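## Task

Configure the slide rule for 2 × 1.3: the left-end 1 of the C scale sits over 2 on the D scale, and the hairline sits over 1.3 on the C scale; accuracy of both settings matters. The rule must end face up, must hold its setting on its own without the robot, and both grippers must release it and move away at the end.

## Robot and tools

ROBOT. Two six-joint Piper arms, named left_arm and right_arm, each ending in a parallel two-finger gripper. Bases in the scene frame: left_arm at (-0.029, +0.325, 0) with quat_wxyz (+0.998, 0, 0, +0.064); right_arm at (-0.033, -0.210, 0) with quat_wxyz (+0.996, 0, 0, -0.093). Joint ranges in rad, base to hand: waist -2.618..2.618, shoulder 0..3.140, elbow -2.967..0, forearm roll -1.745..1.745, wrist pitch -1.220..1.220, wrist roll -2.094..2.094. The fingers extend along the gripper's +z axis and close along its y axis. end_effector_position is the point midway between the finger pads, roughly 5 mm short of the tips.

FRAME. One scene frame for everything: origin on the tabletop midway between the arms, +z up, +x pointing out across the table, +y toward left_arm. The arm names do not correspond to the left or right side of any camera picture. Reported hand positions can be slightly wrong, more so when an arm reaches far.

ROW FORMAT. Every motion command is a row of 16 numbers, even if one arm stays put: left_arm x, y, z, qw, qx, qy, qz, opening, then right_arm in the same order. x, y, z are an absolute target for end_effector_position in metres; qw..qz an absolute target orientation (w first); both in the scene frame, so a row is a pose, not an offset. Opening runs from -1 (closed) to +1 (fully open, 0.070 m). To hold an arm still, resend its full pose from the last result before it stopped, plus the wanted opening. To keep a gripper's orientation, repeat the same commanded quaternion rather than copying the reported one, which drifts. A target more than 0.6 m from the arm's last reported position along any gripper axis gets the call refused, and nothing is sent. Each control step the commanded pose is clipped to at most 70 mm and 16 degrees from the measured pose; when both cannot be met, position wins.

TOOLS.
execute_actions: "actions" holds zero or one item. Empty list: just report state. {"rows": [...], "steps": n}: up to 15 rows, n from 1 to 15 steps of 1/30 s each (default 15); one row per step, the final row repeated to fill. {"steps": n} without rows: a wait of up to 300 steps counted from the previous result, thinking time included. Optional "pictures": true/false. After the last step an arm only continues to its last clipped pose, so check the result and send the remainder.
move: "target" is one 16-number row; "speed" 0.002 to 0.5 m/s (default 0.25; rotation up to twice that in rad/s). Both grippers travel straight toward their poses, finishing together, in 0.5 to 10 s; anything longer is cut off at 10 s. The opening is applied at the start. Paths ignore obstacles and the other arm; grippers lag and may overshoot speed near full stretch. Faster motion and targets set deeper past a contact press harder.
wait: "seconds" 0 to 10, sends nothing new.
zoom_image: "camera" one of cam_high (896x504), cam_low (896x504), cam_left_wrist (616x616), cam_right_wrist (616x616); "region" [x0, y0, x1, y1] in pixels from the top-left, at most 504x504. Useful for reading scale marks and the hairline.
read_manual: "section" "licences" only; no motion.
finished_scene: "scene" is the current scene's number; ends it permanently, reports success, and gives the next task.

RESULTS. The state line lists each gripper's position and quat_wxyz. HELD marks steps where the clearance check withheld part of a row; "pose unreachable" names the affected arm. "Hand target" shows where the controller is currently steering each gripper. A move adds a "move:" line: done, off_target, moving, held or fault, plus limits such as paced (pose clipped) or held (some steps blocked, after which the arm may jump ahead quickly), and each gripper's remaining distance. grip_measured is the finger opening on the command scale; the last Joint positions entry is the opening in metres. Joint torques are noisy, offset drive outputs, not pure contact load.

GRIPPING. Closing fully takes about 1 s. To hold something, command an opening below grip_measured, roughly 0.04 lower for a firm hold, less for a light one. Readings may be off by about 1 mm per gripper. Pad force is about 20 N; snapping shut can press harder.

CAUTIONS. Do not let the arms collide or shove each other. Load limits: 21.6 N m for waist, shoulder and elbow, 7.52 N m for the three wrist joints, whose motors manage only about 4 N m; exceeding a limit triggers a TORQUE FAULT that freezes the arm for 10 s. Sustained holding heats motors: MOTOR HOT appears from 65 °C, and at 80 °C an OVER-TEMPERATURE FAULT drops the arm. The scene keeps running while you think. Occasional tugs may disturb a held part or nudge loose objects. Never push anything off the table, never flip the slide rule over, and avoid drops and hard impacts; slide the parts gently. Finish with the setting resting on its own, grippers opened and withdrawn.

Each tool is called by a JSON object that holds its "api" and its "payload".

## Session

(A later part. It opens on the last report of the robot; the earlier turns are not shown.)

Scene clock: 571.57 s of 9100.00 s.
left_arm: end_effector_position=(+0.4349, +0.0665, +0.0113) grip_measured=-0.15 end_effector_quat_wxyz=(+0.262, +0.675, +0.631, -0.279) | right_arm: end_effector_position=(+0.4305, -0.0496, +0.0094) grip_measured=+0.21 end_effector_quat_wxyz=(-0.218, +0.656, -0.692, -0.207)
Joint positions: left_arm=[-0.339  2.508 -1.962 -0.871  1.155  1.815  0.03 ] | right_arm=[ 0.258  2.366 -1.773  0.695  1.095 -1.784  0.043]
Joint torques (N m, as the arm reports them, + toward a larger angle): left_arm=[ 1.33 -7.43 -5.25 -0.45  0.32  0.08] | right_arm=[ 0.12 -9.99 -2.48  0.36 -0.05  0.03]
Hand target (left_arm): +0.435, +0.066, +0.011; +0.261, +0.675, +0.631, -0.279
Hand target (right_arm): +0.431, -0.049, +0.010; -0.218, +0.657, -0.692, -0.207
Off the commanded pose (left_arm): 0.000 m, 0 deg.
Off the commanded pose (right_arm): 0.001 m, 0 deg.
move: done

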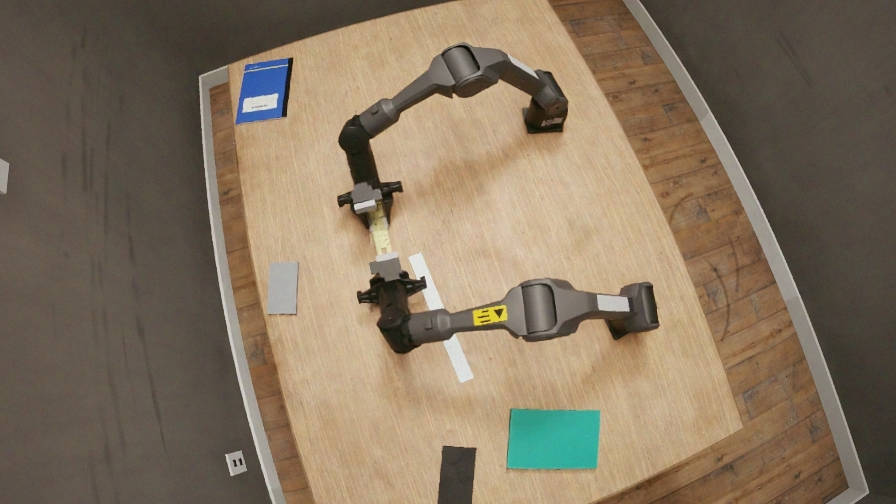

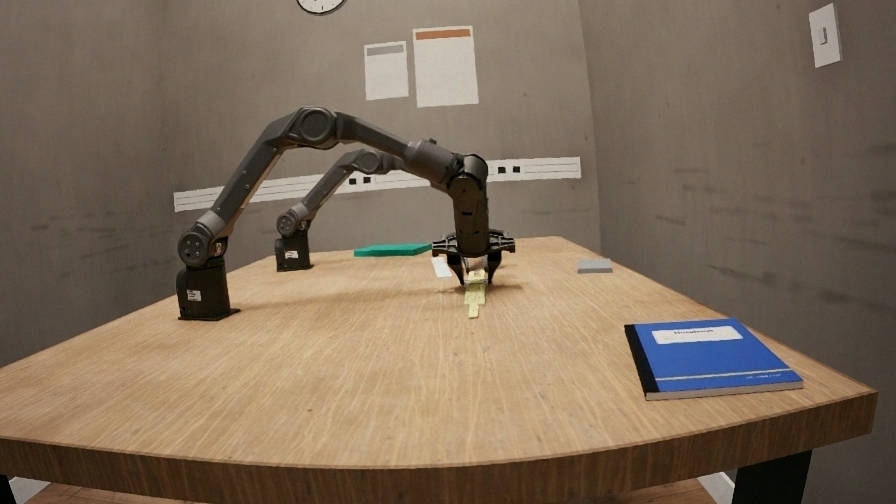

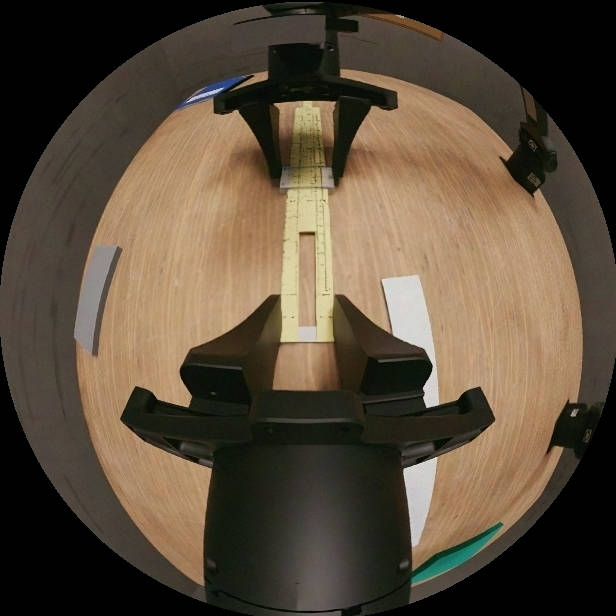

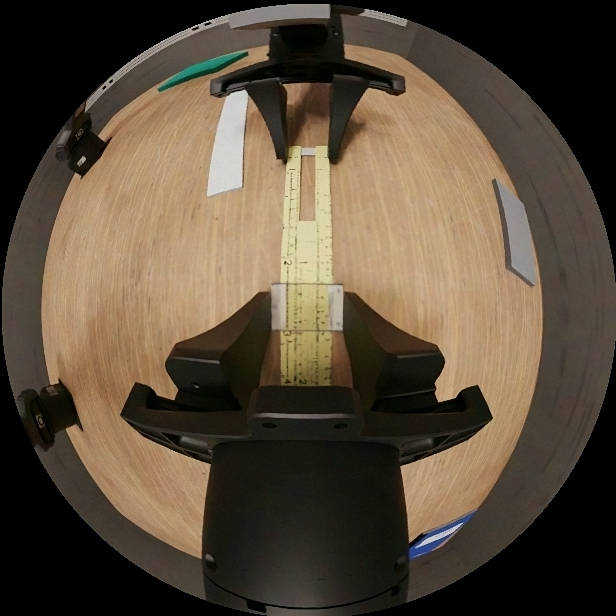

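{"api": "execute_actions", "payload": {"actions": [{"rows":[
[0.4349,0.0665,0.0112,0.26147,0.67458,0.63126,-0.27942,-0.18, 0.4304,-0.04925,0.0095,0.21813,-0.65649,0.6918,0.20699,0.18],
[0.4349,0.0665,0.0112,0.26147,0.67458,0.63126,-0.27942,-0.18, 0.4304,-0.04933,0.0095,0.21813,-0.65649,0.6918,0.20699,0.18],
[0.4349,0.0665,0.0112,0.26147,0.67458,0.63126,-0.27942,-0.18, 0.4304,-0.04941,0.0095,0.21813,-0.65649,0.6918,0.20699,0.18],
[0.4349,0.0665,0.0112,0.26147,0.67458,0.63126,-0.27942,-0.18, 0.4304,-0.04949,0.0095,0.21813,-0.65649,0.6918,0.20699,0.18],
[0.4349,0.0665,0.0112,0.26147,0.67458,0.63126,-0.27942,-0.18, 0.4304,-0.04957,0.0095,0.21813,-0.65649,0.6918,0.20699,0.18],
[0.4349,0.0665,0.0112,0.26147,0.67458,0.63126,-0.27942,-0.18, 0.4304,-0.04965,0.0095,0.21813,-0.65649,0.6918,0.20699,0.18],
[0.4349,0.0665,0.0112,0.26147,0.67458,0.63126,-0.27942,-0.18, 0.4304,-0.04973,0.0095,0.21813,-0.65649,0.6918,0.20699,0.18],
[0.4349,0.0665,0.0112,0.26147,0.67458,0.63126,-0.27942,-0.18, 0.4304,-0.04981,0.0095,0.21813,-0.65649,0.6918,0.20699,0.18],
[0.4349,0.0665,0.0112,0.26147,0.67458,0.63126,-0.27942,-0.18, 0.4304,-0.04989,0.0095,0.21813,-0.65649,0.6918,0.20699,0.18],
[0.4349,0.0665,0.0112,0.26147,0.67458,0.63126,-0.27942,-0.18, 0.4304,-0.04997,0.0095,0.21813,-0.65649,0.6918,0.20699,0.18],
[0.4349,0.0665,0.0112,0.26147,0.67458,0.63126,-0.27942,-0.18, 0.4304,-0.05004,0.0095,0.21813,-0.65649,0.6918,0.20699,0.18],
[0.4349,0.0665,0.0112,0.26147,0.67458,0.63126,-0.27942,-0.18, 0.4304,-0.05010,0.0095,0.21813,-0.65649,0.6918,0.20699,0.18],
[0.4349,0.0665,0.0112,0.26147,0.67458,0.63126,-0.27942,-0.18, 0.4304,-0.05016,0.0095,0.21813,-0.65649,0.6918,0.20699,0.18],
[0.4349,0.0665,0.0112,0.26147,0.67458,0.63126,-0.27942,-0.18, 0.4304,-0.05021,0.0095,0.21813,-0.65649,0.6918,0.20699,0.18],
[0.4349,0.0665,0.0112,0.26147,0.67458,0.63126,-0.27942,-0.18, 0.4304,-0.05025,0.0095,0.21813,-0.65649,0.6918,0.20699,0.18]
],"steps":15}], "pictures": false}}

{"api": "execute_actions", "payload": {"actions": [{"steps":90}]}}

{"api": "zoom_image", "payload": {"camera": "cam_right_wrist", "region": [268, 250, 348, 350]}}

{"api": "zoom_image", "payload": {"camera": "cam_right_wrist", "region": [282, 286, 322, 326]}}

{"api": "zoom_image", "payload": {"camera": "cam_right_wrist", "region": [278, 250, 314, 274]}}

{"api": "zoom_image", "payload": {"camera": "cam_right_wrist", "region": [278, 300, 314, 342]}}

Scene clock: 592.03 s of 9100.00 s.
left_arm: end_effector_position=(+0.4350, +0.0664, +0.0113) grip_measured=-0.15 end_effector_quat_wxyz=(+0.262, +0.674, +0.631, -0.280) | right_arm: end_effector_position=(+0.4304, -0.0495, +0.0096) grip_measured=+0.21 end_effector_quat_wxyz=(-0.218, +0.657, -0.691, -0.207)
Joint positions: left_arm=[-0.339  2.508 -1.962 -0.872  1.154  1.815  0.03 ] | right_arm=[ 0.258  2.365 -1.772  0.696  1.094 -1.786  0.043]
Joint torques (N m, as the arm reports them, + toward a larger angle): left_arm=[ 0.43 -6.82 -5.48 -0.61  0.35  0.05] | right_arm=[ -0.37 -10.43  -2.47   0.71   0.24  -0.22]
Hand target (left_arm): +0.435, +0.066, +0.011; +0.261, +0.675, +0.631, -0.279
Hand target (right_arm): +0.430, -0.050, +0.010; -0.218, +0.656, -0.692, -0.207
Off the commanded pose (left_arm): 0.000 m, 0 deg.
Off the commanded pose (right_arm): 0.001 m, 0 deg.
Steps of this call (steps 1 to 90: nothing new was sent; then 16.97 s passed at rest; steps 91 to 105: all 15 steps of this action). Readings (end_effector_position):
91: left_arm (+0.4349, +0.0666, +0.0112) | right_arm (+0.4306, -0.0492, +0.0096)
92: left_arm (+0.4349, +0.0666, +0.0112) | right_arm (+0.4306, -0.0492, +0.0096)
94: left_arm (+0.4349, +0.0666, +0.0112) | right_arm (+0.4306, -0.0492, +0.0096)
98: left_arm (+0.4349, +0.0666, +0.0112) | right_arm (+0.4305, -0.0492, +0.0096)
105: the state above

Scene clock: 595.03 s of 9100.00 s.
left_arm: end_effector_position=(+0.4349, +0.0665, +0.0112) grip_measured=-0.15 end_effector_quat_wxyz=(+0.261, +0.675, +0.631, -0.279) | right_arm: end_effector_position=(+0.4304, -0.0503, +0.0095) grip_measured=+0.21 end_effector_quat_wxyz=(-0.218, +0.657, -0.692, -0.207)
Joint positions: left_arm=[-0.339  2.508 -1.962 -0.871  1.154  1.815  0.03 ] | right_arm=[ 0.256  2.365 -1.772  0.695  1.095 -1.787  0.043]
Joint torques (N m, as the arm reports them, + toward a larger angle): left_arm=[ 0.01 -6.53 -5.16 -0.39  0.46  0.07] | right_arm=[ -0.53 -10.5   -2.65   0.47  -0.12  -0.12]
Hand target (left_arm): +0.435, +0.066, +0.011; +0.261, +0.675, +0.631, -0.279
Hand target (right_arm): +0.430, -0.050, +0.010; -0.218, +0.656, -0.692, -0.207
Off the commanded pose (left_arm): 0.000 m, 0 deg.
Off the commanded pose (right_arm): 0.000 m, 0 deg.
Steps of this call (steps 1 to 90: nothing new was sent). Readings (end_effector_position):
1: left_arm (+0.4350, +0.0664, +0.0114) | right_arm (+0.4304, -0.0495, +0.0096)
2: left_arm (+0.4350, +0.0664, +0.0114) | right_arm (+0.4304, -0.0496, +0.0096)
4: left_arm (+0.4350, +0.0664, +0.0114) | right_arm (+0.4304, -0.0497, +0.0096)
8: left_arm (+0.4350, +0.0664, +0.0114) | right_arm (+0.4304, -0.0499, +0.0096)
90: the state above

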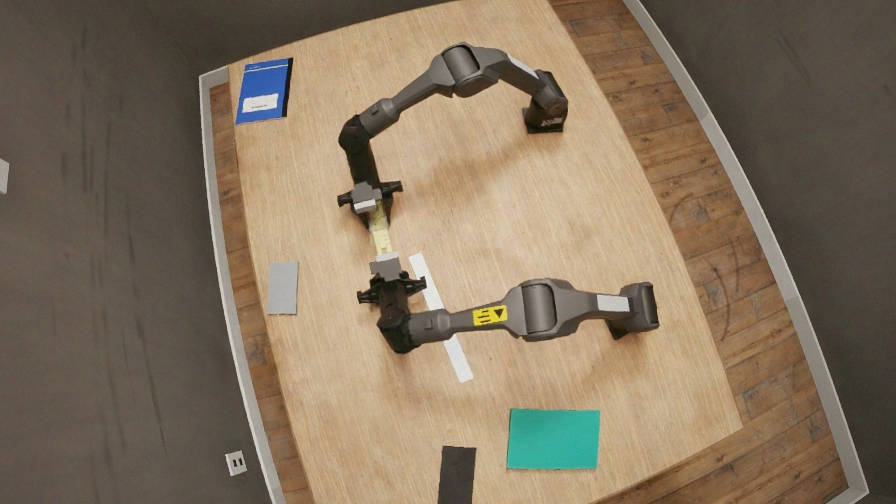

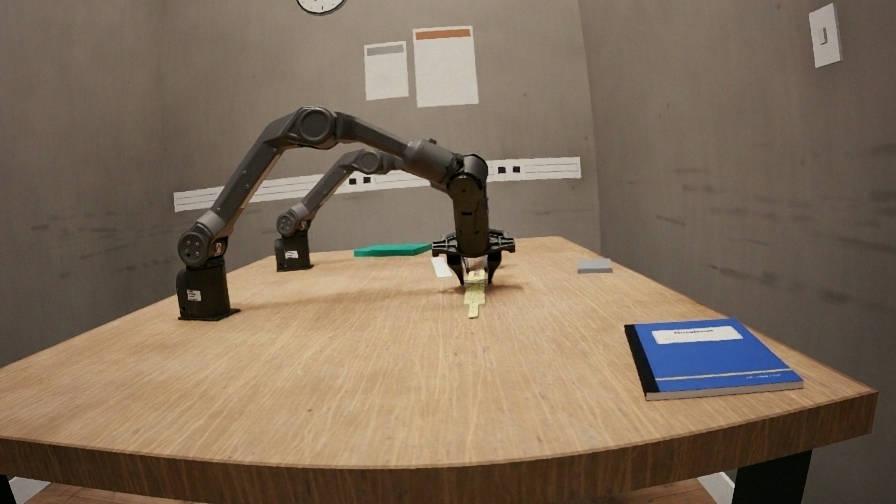

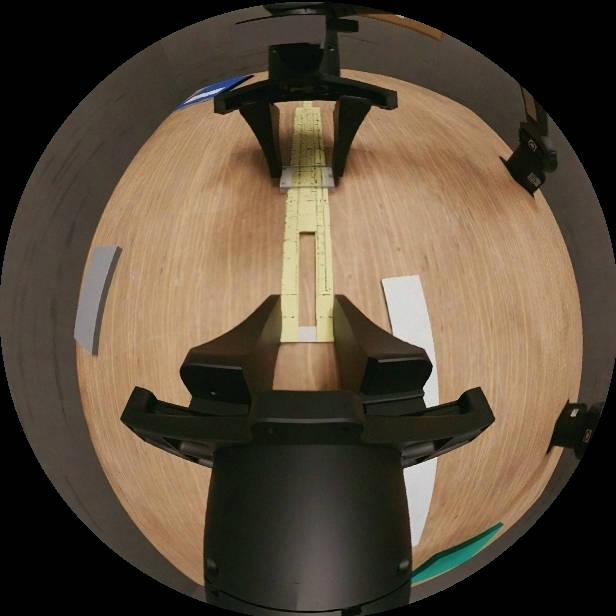

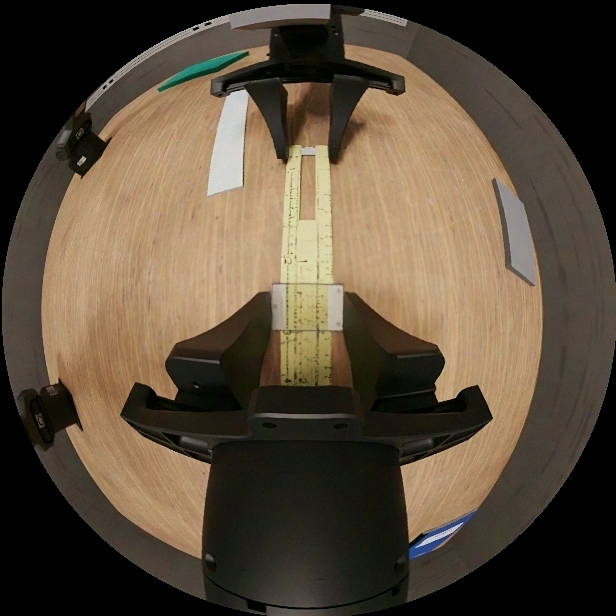

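Region (268, 250, 348, 350) of cam_right_wrist's 616x616 image, scaled by 5.040, with more detail than that image has; it fills the left 403 columns of this view, and the rest is white.

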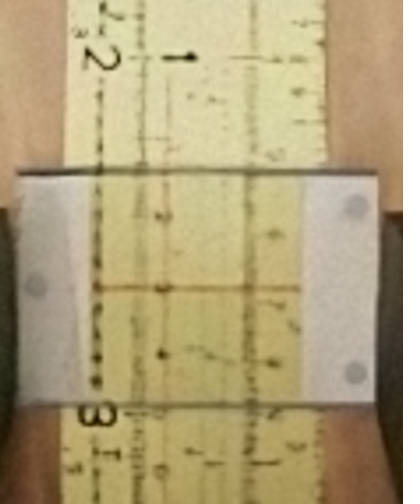

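Region (282, 286, 322, 326) of cam_right_wrist's 616x616 image, scaled by 12.600, with more detail than that image has.

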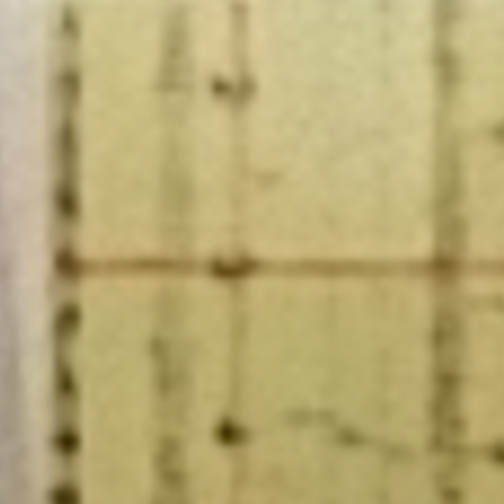

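Region (278, 250, 314, 274) of cam_right_wrist's 616x616 image, scaled by 14.000, with more detail than that image has.

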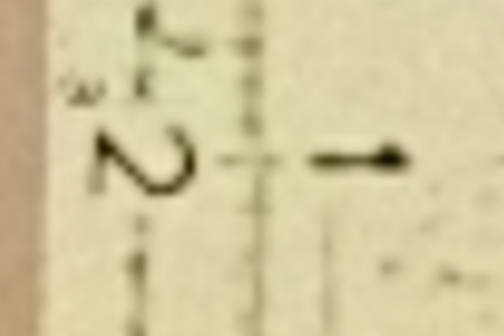

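Region (278, 300, 314, 342) of cam_right_wrist's 616x616 image, scaled by 12.000, with more detail than that image has; it fills the left 432 columns of this view, and the rest is white.

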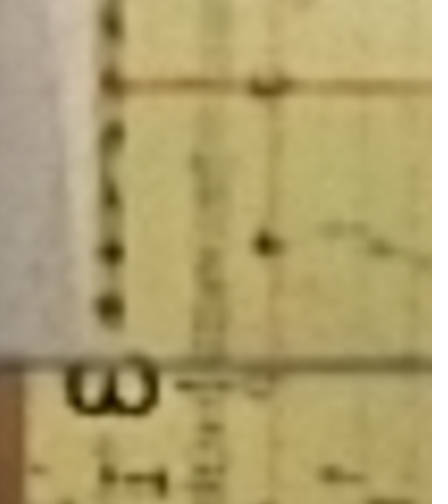

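{"api": "zoom_image", "payload": {"camera": "cam_right_wrist", "region": [290, 297, 310, 317]}}

{"api": "zoom_image", "payload": {"camera": "cam_right_wrist", "region": [290, 270, 312, 340]}}

{"api": "zoom_image", "payload": {"camera": "cam_right_wrist", "region": [306, 286, 346, 330]}}

Region (290, 297, 310, 317) of cam_right_wrist's 616x616 image, scaled by 25.200, with more detail than that image has.

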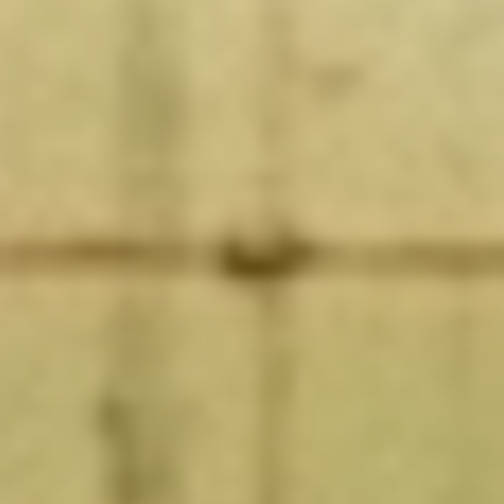

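Region (290, 270, 312, 340) of cam_right_wrist's 616x616 image, scaled by 7.200, with more detail than that image has; it fills the left 158 columns of this view, and the rest is white.

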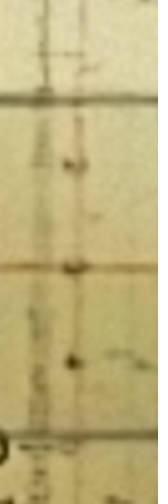

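Region (306, 286, 346, 330) of cam_right_wrist's 616x616 image, scaled by 11.455, with more detail than that image has; it fills the left 458 columns of this view, and the rest is white.

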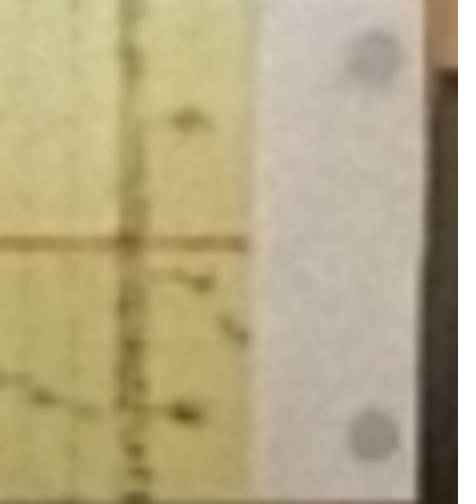

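{"api": "execute_actions", "payload": {"actions": [{"rows":[
[0.4349,0.0665,0.0112,0.26147,0.67458,0.63126,-0.27942,-0.17, 0.4304,-0.05025,0.0095,0.21813,-0.65649,0.6918,0.20699,0.19],
[0.4349,0.0665,0.0112,0.26147,0.67458,0.63126,-0.27942,-0.16, 0.4304,-0.05025,0.0095,0.21813,-0.65649,0.6918,0.20699,0.20],
[0.4349,0.0665,0.0112,0.26147,0.67458,0.63126,-0.27942,-0.15, 0.4304,-0.05025,0.0095,0.21813,-0.65649,0.6918,0.20699,0.21],
[0.4349,0.0665,0.0112,0.26147,0.67458,0.63126,-0.27942,-0.14, 0.4304,-0.05025,0.0095,0.21813,-0.65649,0.6918,0.20699,0.22],
[0.4349,0.0665,0.0112,0.26147,0.67458,0.63126,-0.27942,-0.13, 0.4304,-0.05025,0.0095,0.21813,-0.65649,0.6918,0.20699,0.23],
[0.4349,0.0665,0.0112,0.26147,0.67458,0.63126,-0.27942,-0.12, 0.4304,-0.05025,0.0095,0.21813,-0.65649,0.6918,0.20699,0.24],
[0.4349,0.0665,0.0112,0.26147,0.67458,0.63126,-0.27942,-0.105, 0.4304,-0.05025,0.0095,0.21813,-0.65649,0.6918,0.20699,0.255],
[0.4349,0.0665,0.0112,0.26147,0.67458,0.63126,-0.27942,-0.09, 0.4304,-0.05025,0.0095,0.21813,-0.65649,0.6918,0.20699,0.27],
[0.4349,0.0665,0.0112,0.26147,0.67458,0.63126,-0.27942,-0.07, 0.4304,-0.05025,0.0095,0.21813,-0.65649,0.6918,0.20699,0.29],
[0.4349,0.0665,0.0112,0.26147,0.67458,0.63126,-0.27942,-0.04, 0.4304,-0.05025,0.0095,0.21813,-0.65649,0.6918,0.20699,0.32],
[0.4349,0.0665,0.0112,0.26147,0.67458,0.63126,-0.27942,0.0, 0.4304,-0.05025,0.0095,0.21813,-0.65649,0.6918,0.20699,0.36],
[0.4349,0.0665,0.0112,0.26147,0.67458,0.63126,-0.27942,0.05, 0.4304,-0.05025,0.0095,0.21813,-0.65649,0.6918,0.20699,0.40],
[0.4349,0.0665,0.0112,0.26147,0.67458,0.63126,-0.27942,0.10, 0.4304,-0.05025,0.0095,0.21813,-0.65649,0.6918,0.20699,0.44],
[0.4349,0.0665,0.0112,0.26147,0.67458,0.63126,-0.27942,0.15, 0.4304,-0.05025,0.0095,0.21813,-0.65649,0.6918,0.20699,0.48],
[0.4349,0.0665,0.0112,0.26147,0.67458,0.63126,-0.27942,0.20, 0.4304,-0.05025,0.0095,0.21813,-0.65649,0.6918,0.20699,0.52]
],"steps":15}], "pictures": false}}

{"api": "move", "payload": {"target": [0.4349,0.080,0.034,0.26147,0.67458,0.63126,-0.27942,0.25, 0.4304,-0.05025,0.032,0.21813,-0.65649,0.6918,0.20699,0.55], "speed": 0.08}}

{"api": "zoom_image", "payload": {"camera": "cam_right_wrist", "region": [278, 255, 338, 345]}}

{"api": "zoom_image", "payload": {"camera": "cam_right_wrist", "region": [284, 290, 320, 326]}}

{"api": "zoom_image", "payload": {"camera": "cam_right_wrist", "region": [280, 256, 316, 282]}}

{"api": "move", "payload": {"target": [0.33,0.20,0.10,0.26042,0.47686,0.82595,-0.15036,0.25, 0.30,-0.10,0.11,0.22414,-0.48296,0.83652,0.12941,0.55], "speed": 0.25}}

Scene clock: 632.83 s of 9100.00 s.
left_arm: end_effector_position=(+0.4348, +0.0666, +0.0110) grip_measured=+0.20 end_effector_quat_wxyz=(+0.261, +0.675, +0.631, -0.279) | right_arm: end_effector_position=(+0.4307, -0.0506, +0.0098) grip_measured=+0.52 end_effector_quat_wxyz=(-0.219, +0.656, -0.692, -0.206)
Joint positions: left_arm=[-0.339  2.508 -1.962 -0.87   1.155  1.815  0.042] | right_arm=[ 0.256  2.364 -1.772  0.695  1.094 -1.787  0.053]
Joint torques (N m, as the arm reports them, + toward a larger angle): left_arm=[ 0.25 -6.76 -5.08 -0.59  0.54  0.05] | right_arm=[ 0.31 -9.72 -2.75  0.57  0.27 -0.01]
Hand target (left_arm): +0.435, +0.067, +0.011; +0.261, +0.675, +0.631, -0.279
Hand target (right_arm): +0.430, -0.050, +0.010; -0.218, +0.656, -0.692, -0.207
Off the commanded pose (left_arm): 0.000 m, 0 deg.
Off the commanded pose (right_arm): 0.001 m, 0 deg.
Steps of this call (steps 1 to 90: nothing new was sent; then 34.30 s passed at rest; steps 91 to 105: all 15 steps of this action). Readings (end_effector_position):
91: left_arm (+0.4349, +0.0665, +0.0112) | right_arm (+0.4304, -0.0503, +0.0095)
92: left_arm (+0.4349, +0.0665, +0.0112) | right_arm (+0.4304, -0.0503, +0.0095)
94: left_arm (+0.4349, +0.0665, +0.0112) | right_arm (+0.4304, -0.0503, +0.0095)
98: left_arm (+0.4348, +0.0666, +0.0110) | right_arm (+0.4307, -0.0505, +0.0098)
105: the state above

Scene clock: 633.77 s of 9100.00 s.
left_arm: end_effector_position=(+0.4348, +0.0802, +0.0343) grip_measured=+0.25 end_effector_quat_wxyz=(+0.261, +0.674, +0.631, -0.280) | right_arm: end_effector_position=(+0.4310, -0.0504, +0.0328) grip_measured=+0.55 end_effector_quat_wxyz=(-0.219, +0.656, -0.692, -0.207)
Joint positions: left_arm=[-0.311  2.46  -1.962 -0.851  1.205  1.793  0.044] | right_arm=[ 0.256  2.33  -1.803  0.676  1.145 -1.741  0.054]
Joint torques (N m, as the arm reports them, + toward a larger angle): left_arm=[ 0.65 -6.59 -5.72 -0.55  0.14 -0.01] | right_arm=[ 1.41 -8.96 -2.52  0.46  0.03 -0.14]
Hand target (left_arm): +0.435, +0.080, +0.034; +0.262, +0.675, +0.631, -0.280
Hand target (right_arm): +0.431, -0.050, +0.032; -0.218, +0.656, -0.692, -0.207
Off the commanded pose (left_arm): 0.000 m, 0 deg.
Off the commanded pose (right_arm): 0.001 m, 0 deg.
move: done

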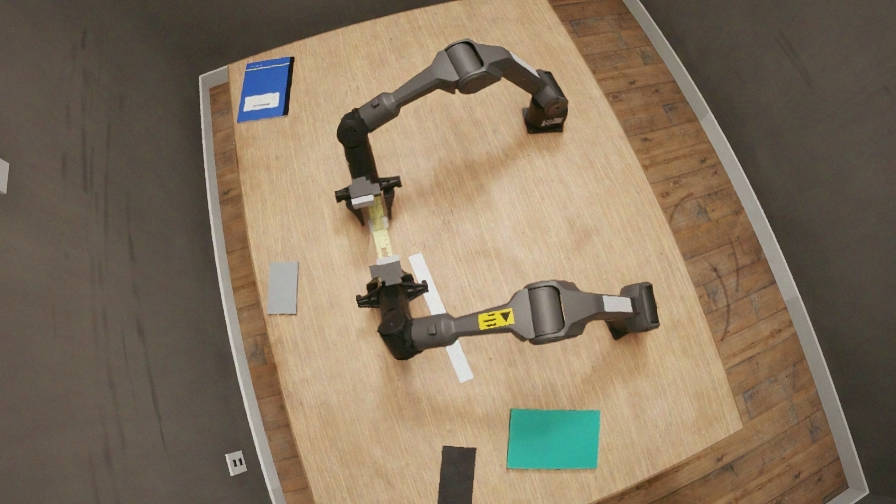

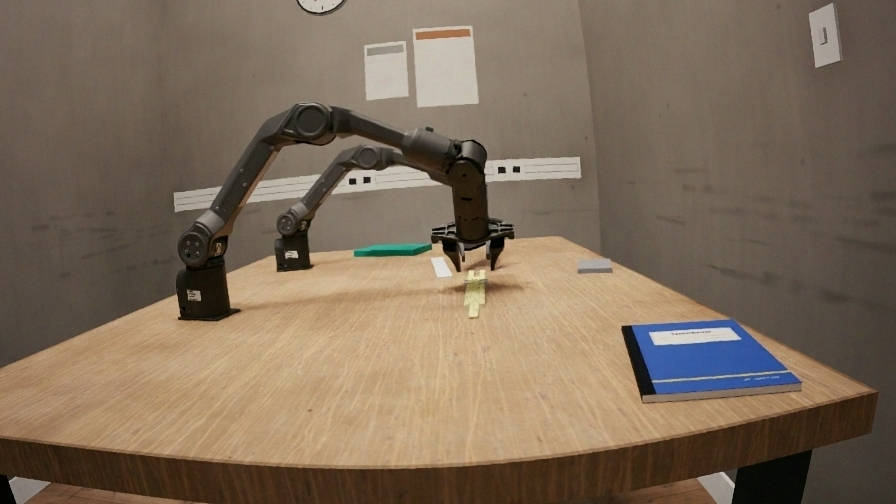

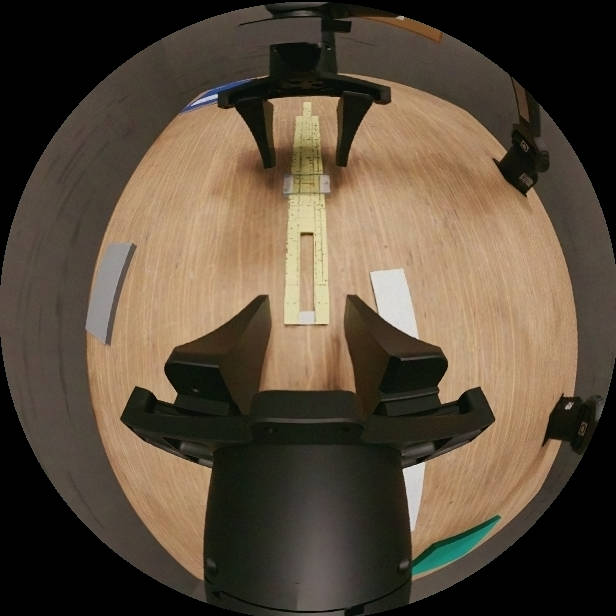

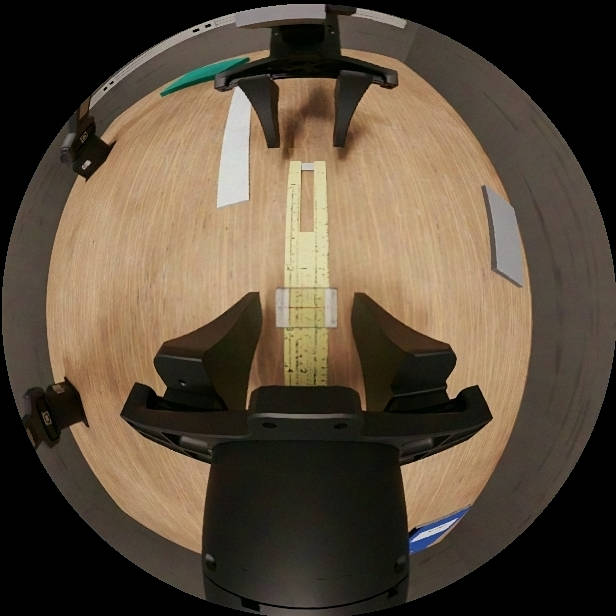

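Region (278, 255, 338, 345) of cam_right_wrist's 616x616 image, scaled by 5.600, with more detail than that image has.

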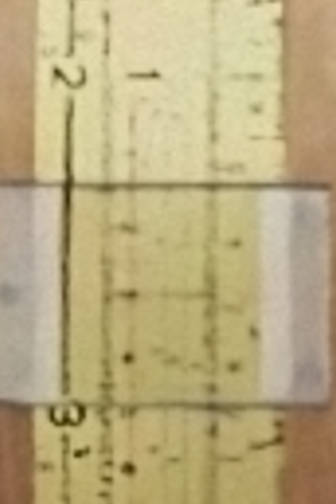

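Region (284, 290, 320, 326) of cam_right_wrist's 616x616 image, scaled by 14.000, with more detail than that image has.

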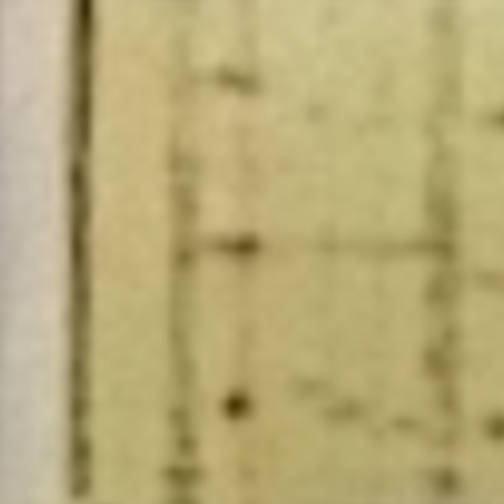

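Region (280, 256, 316, 282) of cam_right_wrist's 616x616 image, scaled by 14.000, with more detail than that image has.

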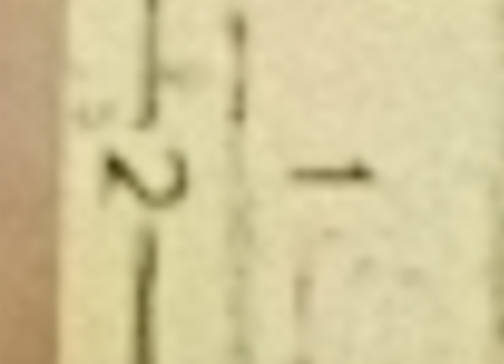

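Scene clock: 635.33 s of 9100.00 s.
left_arm: end_effector_position=(+0.3287, +0.1986, +0.0990) grip_measured=+0.25 end_effector_quat_wxyz=(+0.261, +0.475, +0.826, -0.151) | right_arm: end_effector_position=(+0.3008, -0.1022, +0.1113) grip_measured=+0.55 end_effector_quat_wxyz=(+0.223, -0.483, +0.837, +0.129)
Joint positions: left_arm=[-0.181  1.69  -1.026 -0.754  0.782  1.484  0.044] | right_arm=[ 0.228  1.606 -1.022  0.584  0.866 -1.344  0.054]
Joint torques (N m, as the arm reports them, + toward a larger angle): left_arm=[ 0.73 -3.33 -5.49 -0.49 -0.23  0.1 ] | right_arm=[ 0.81 -4.32 -3.28  0.54 -0.24 -0.24]
Hand target (left_arm): +0.329, +0.198, +0.099; +0.261, +0.475, +0.826, -0.152
Hand target (right_arm): +0.301, -0.102, +0.111; +0.223, -0.484, +0.836, +0.129
Off the commanded pose (left_arm): 0.002 m, 0 deg.
Off the commanded pose (right_arm): 0.003 m, 0 deg.
move: done

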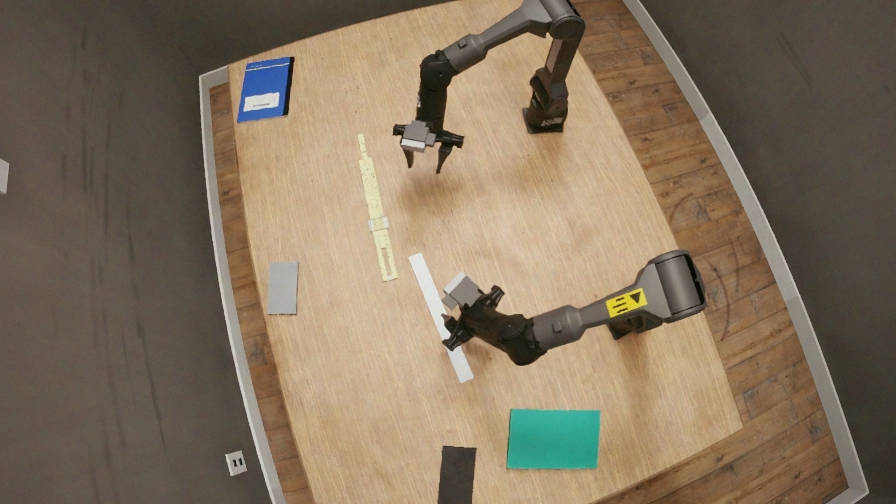

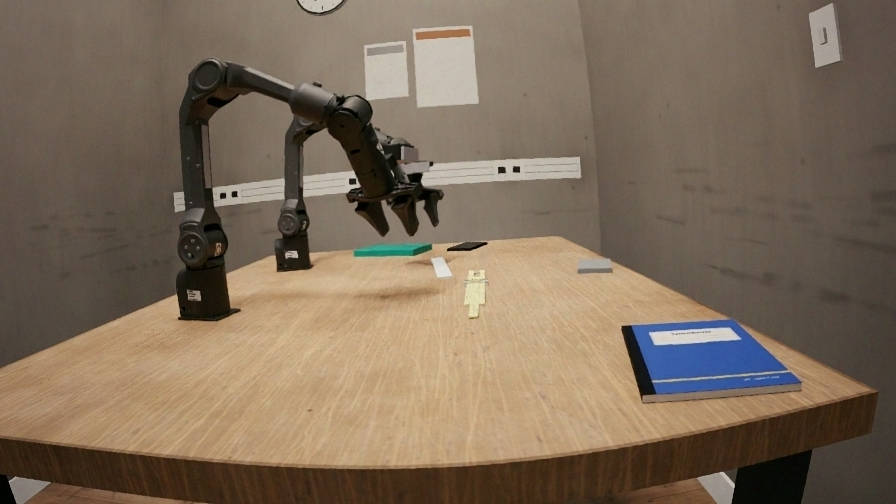

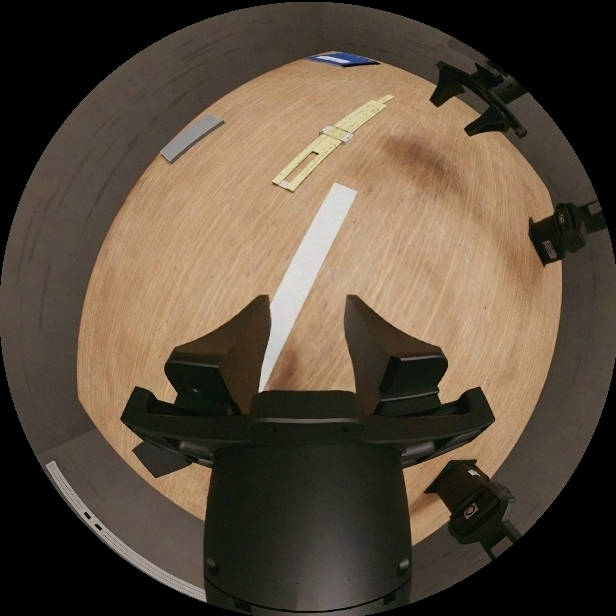

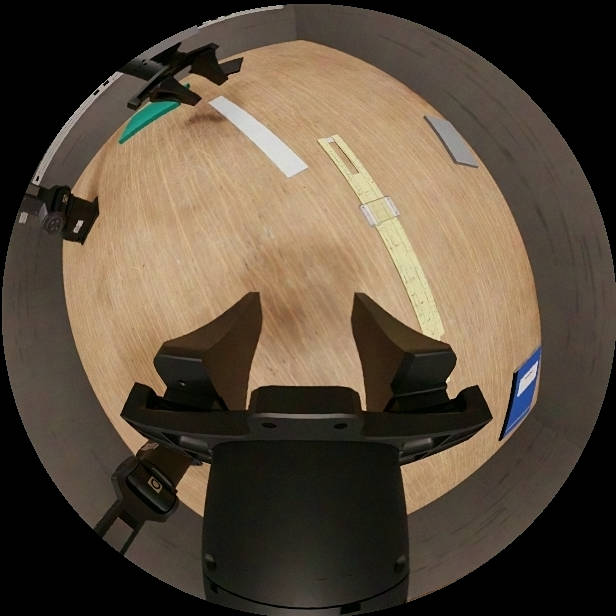

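{"api": "finished_scene", "payload": {"scene": 2}}

The scene is finished: the task was done.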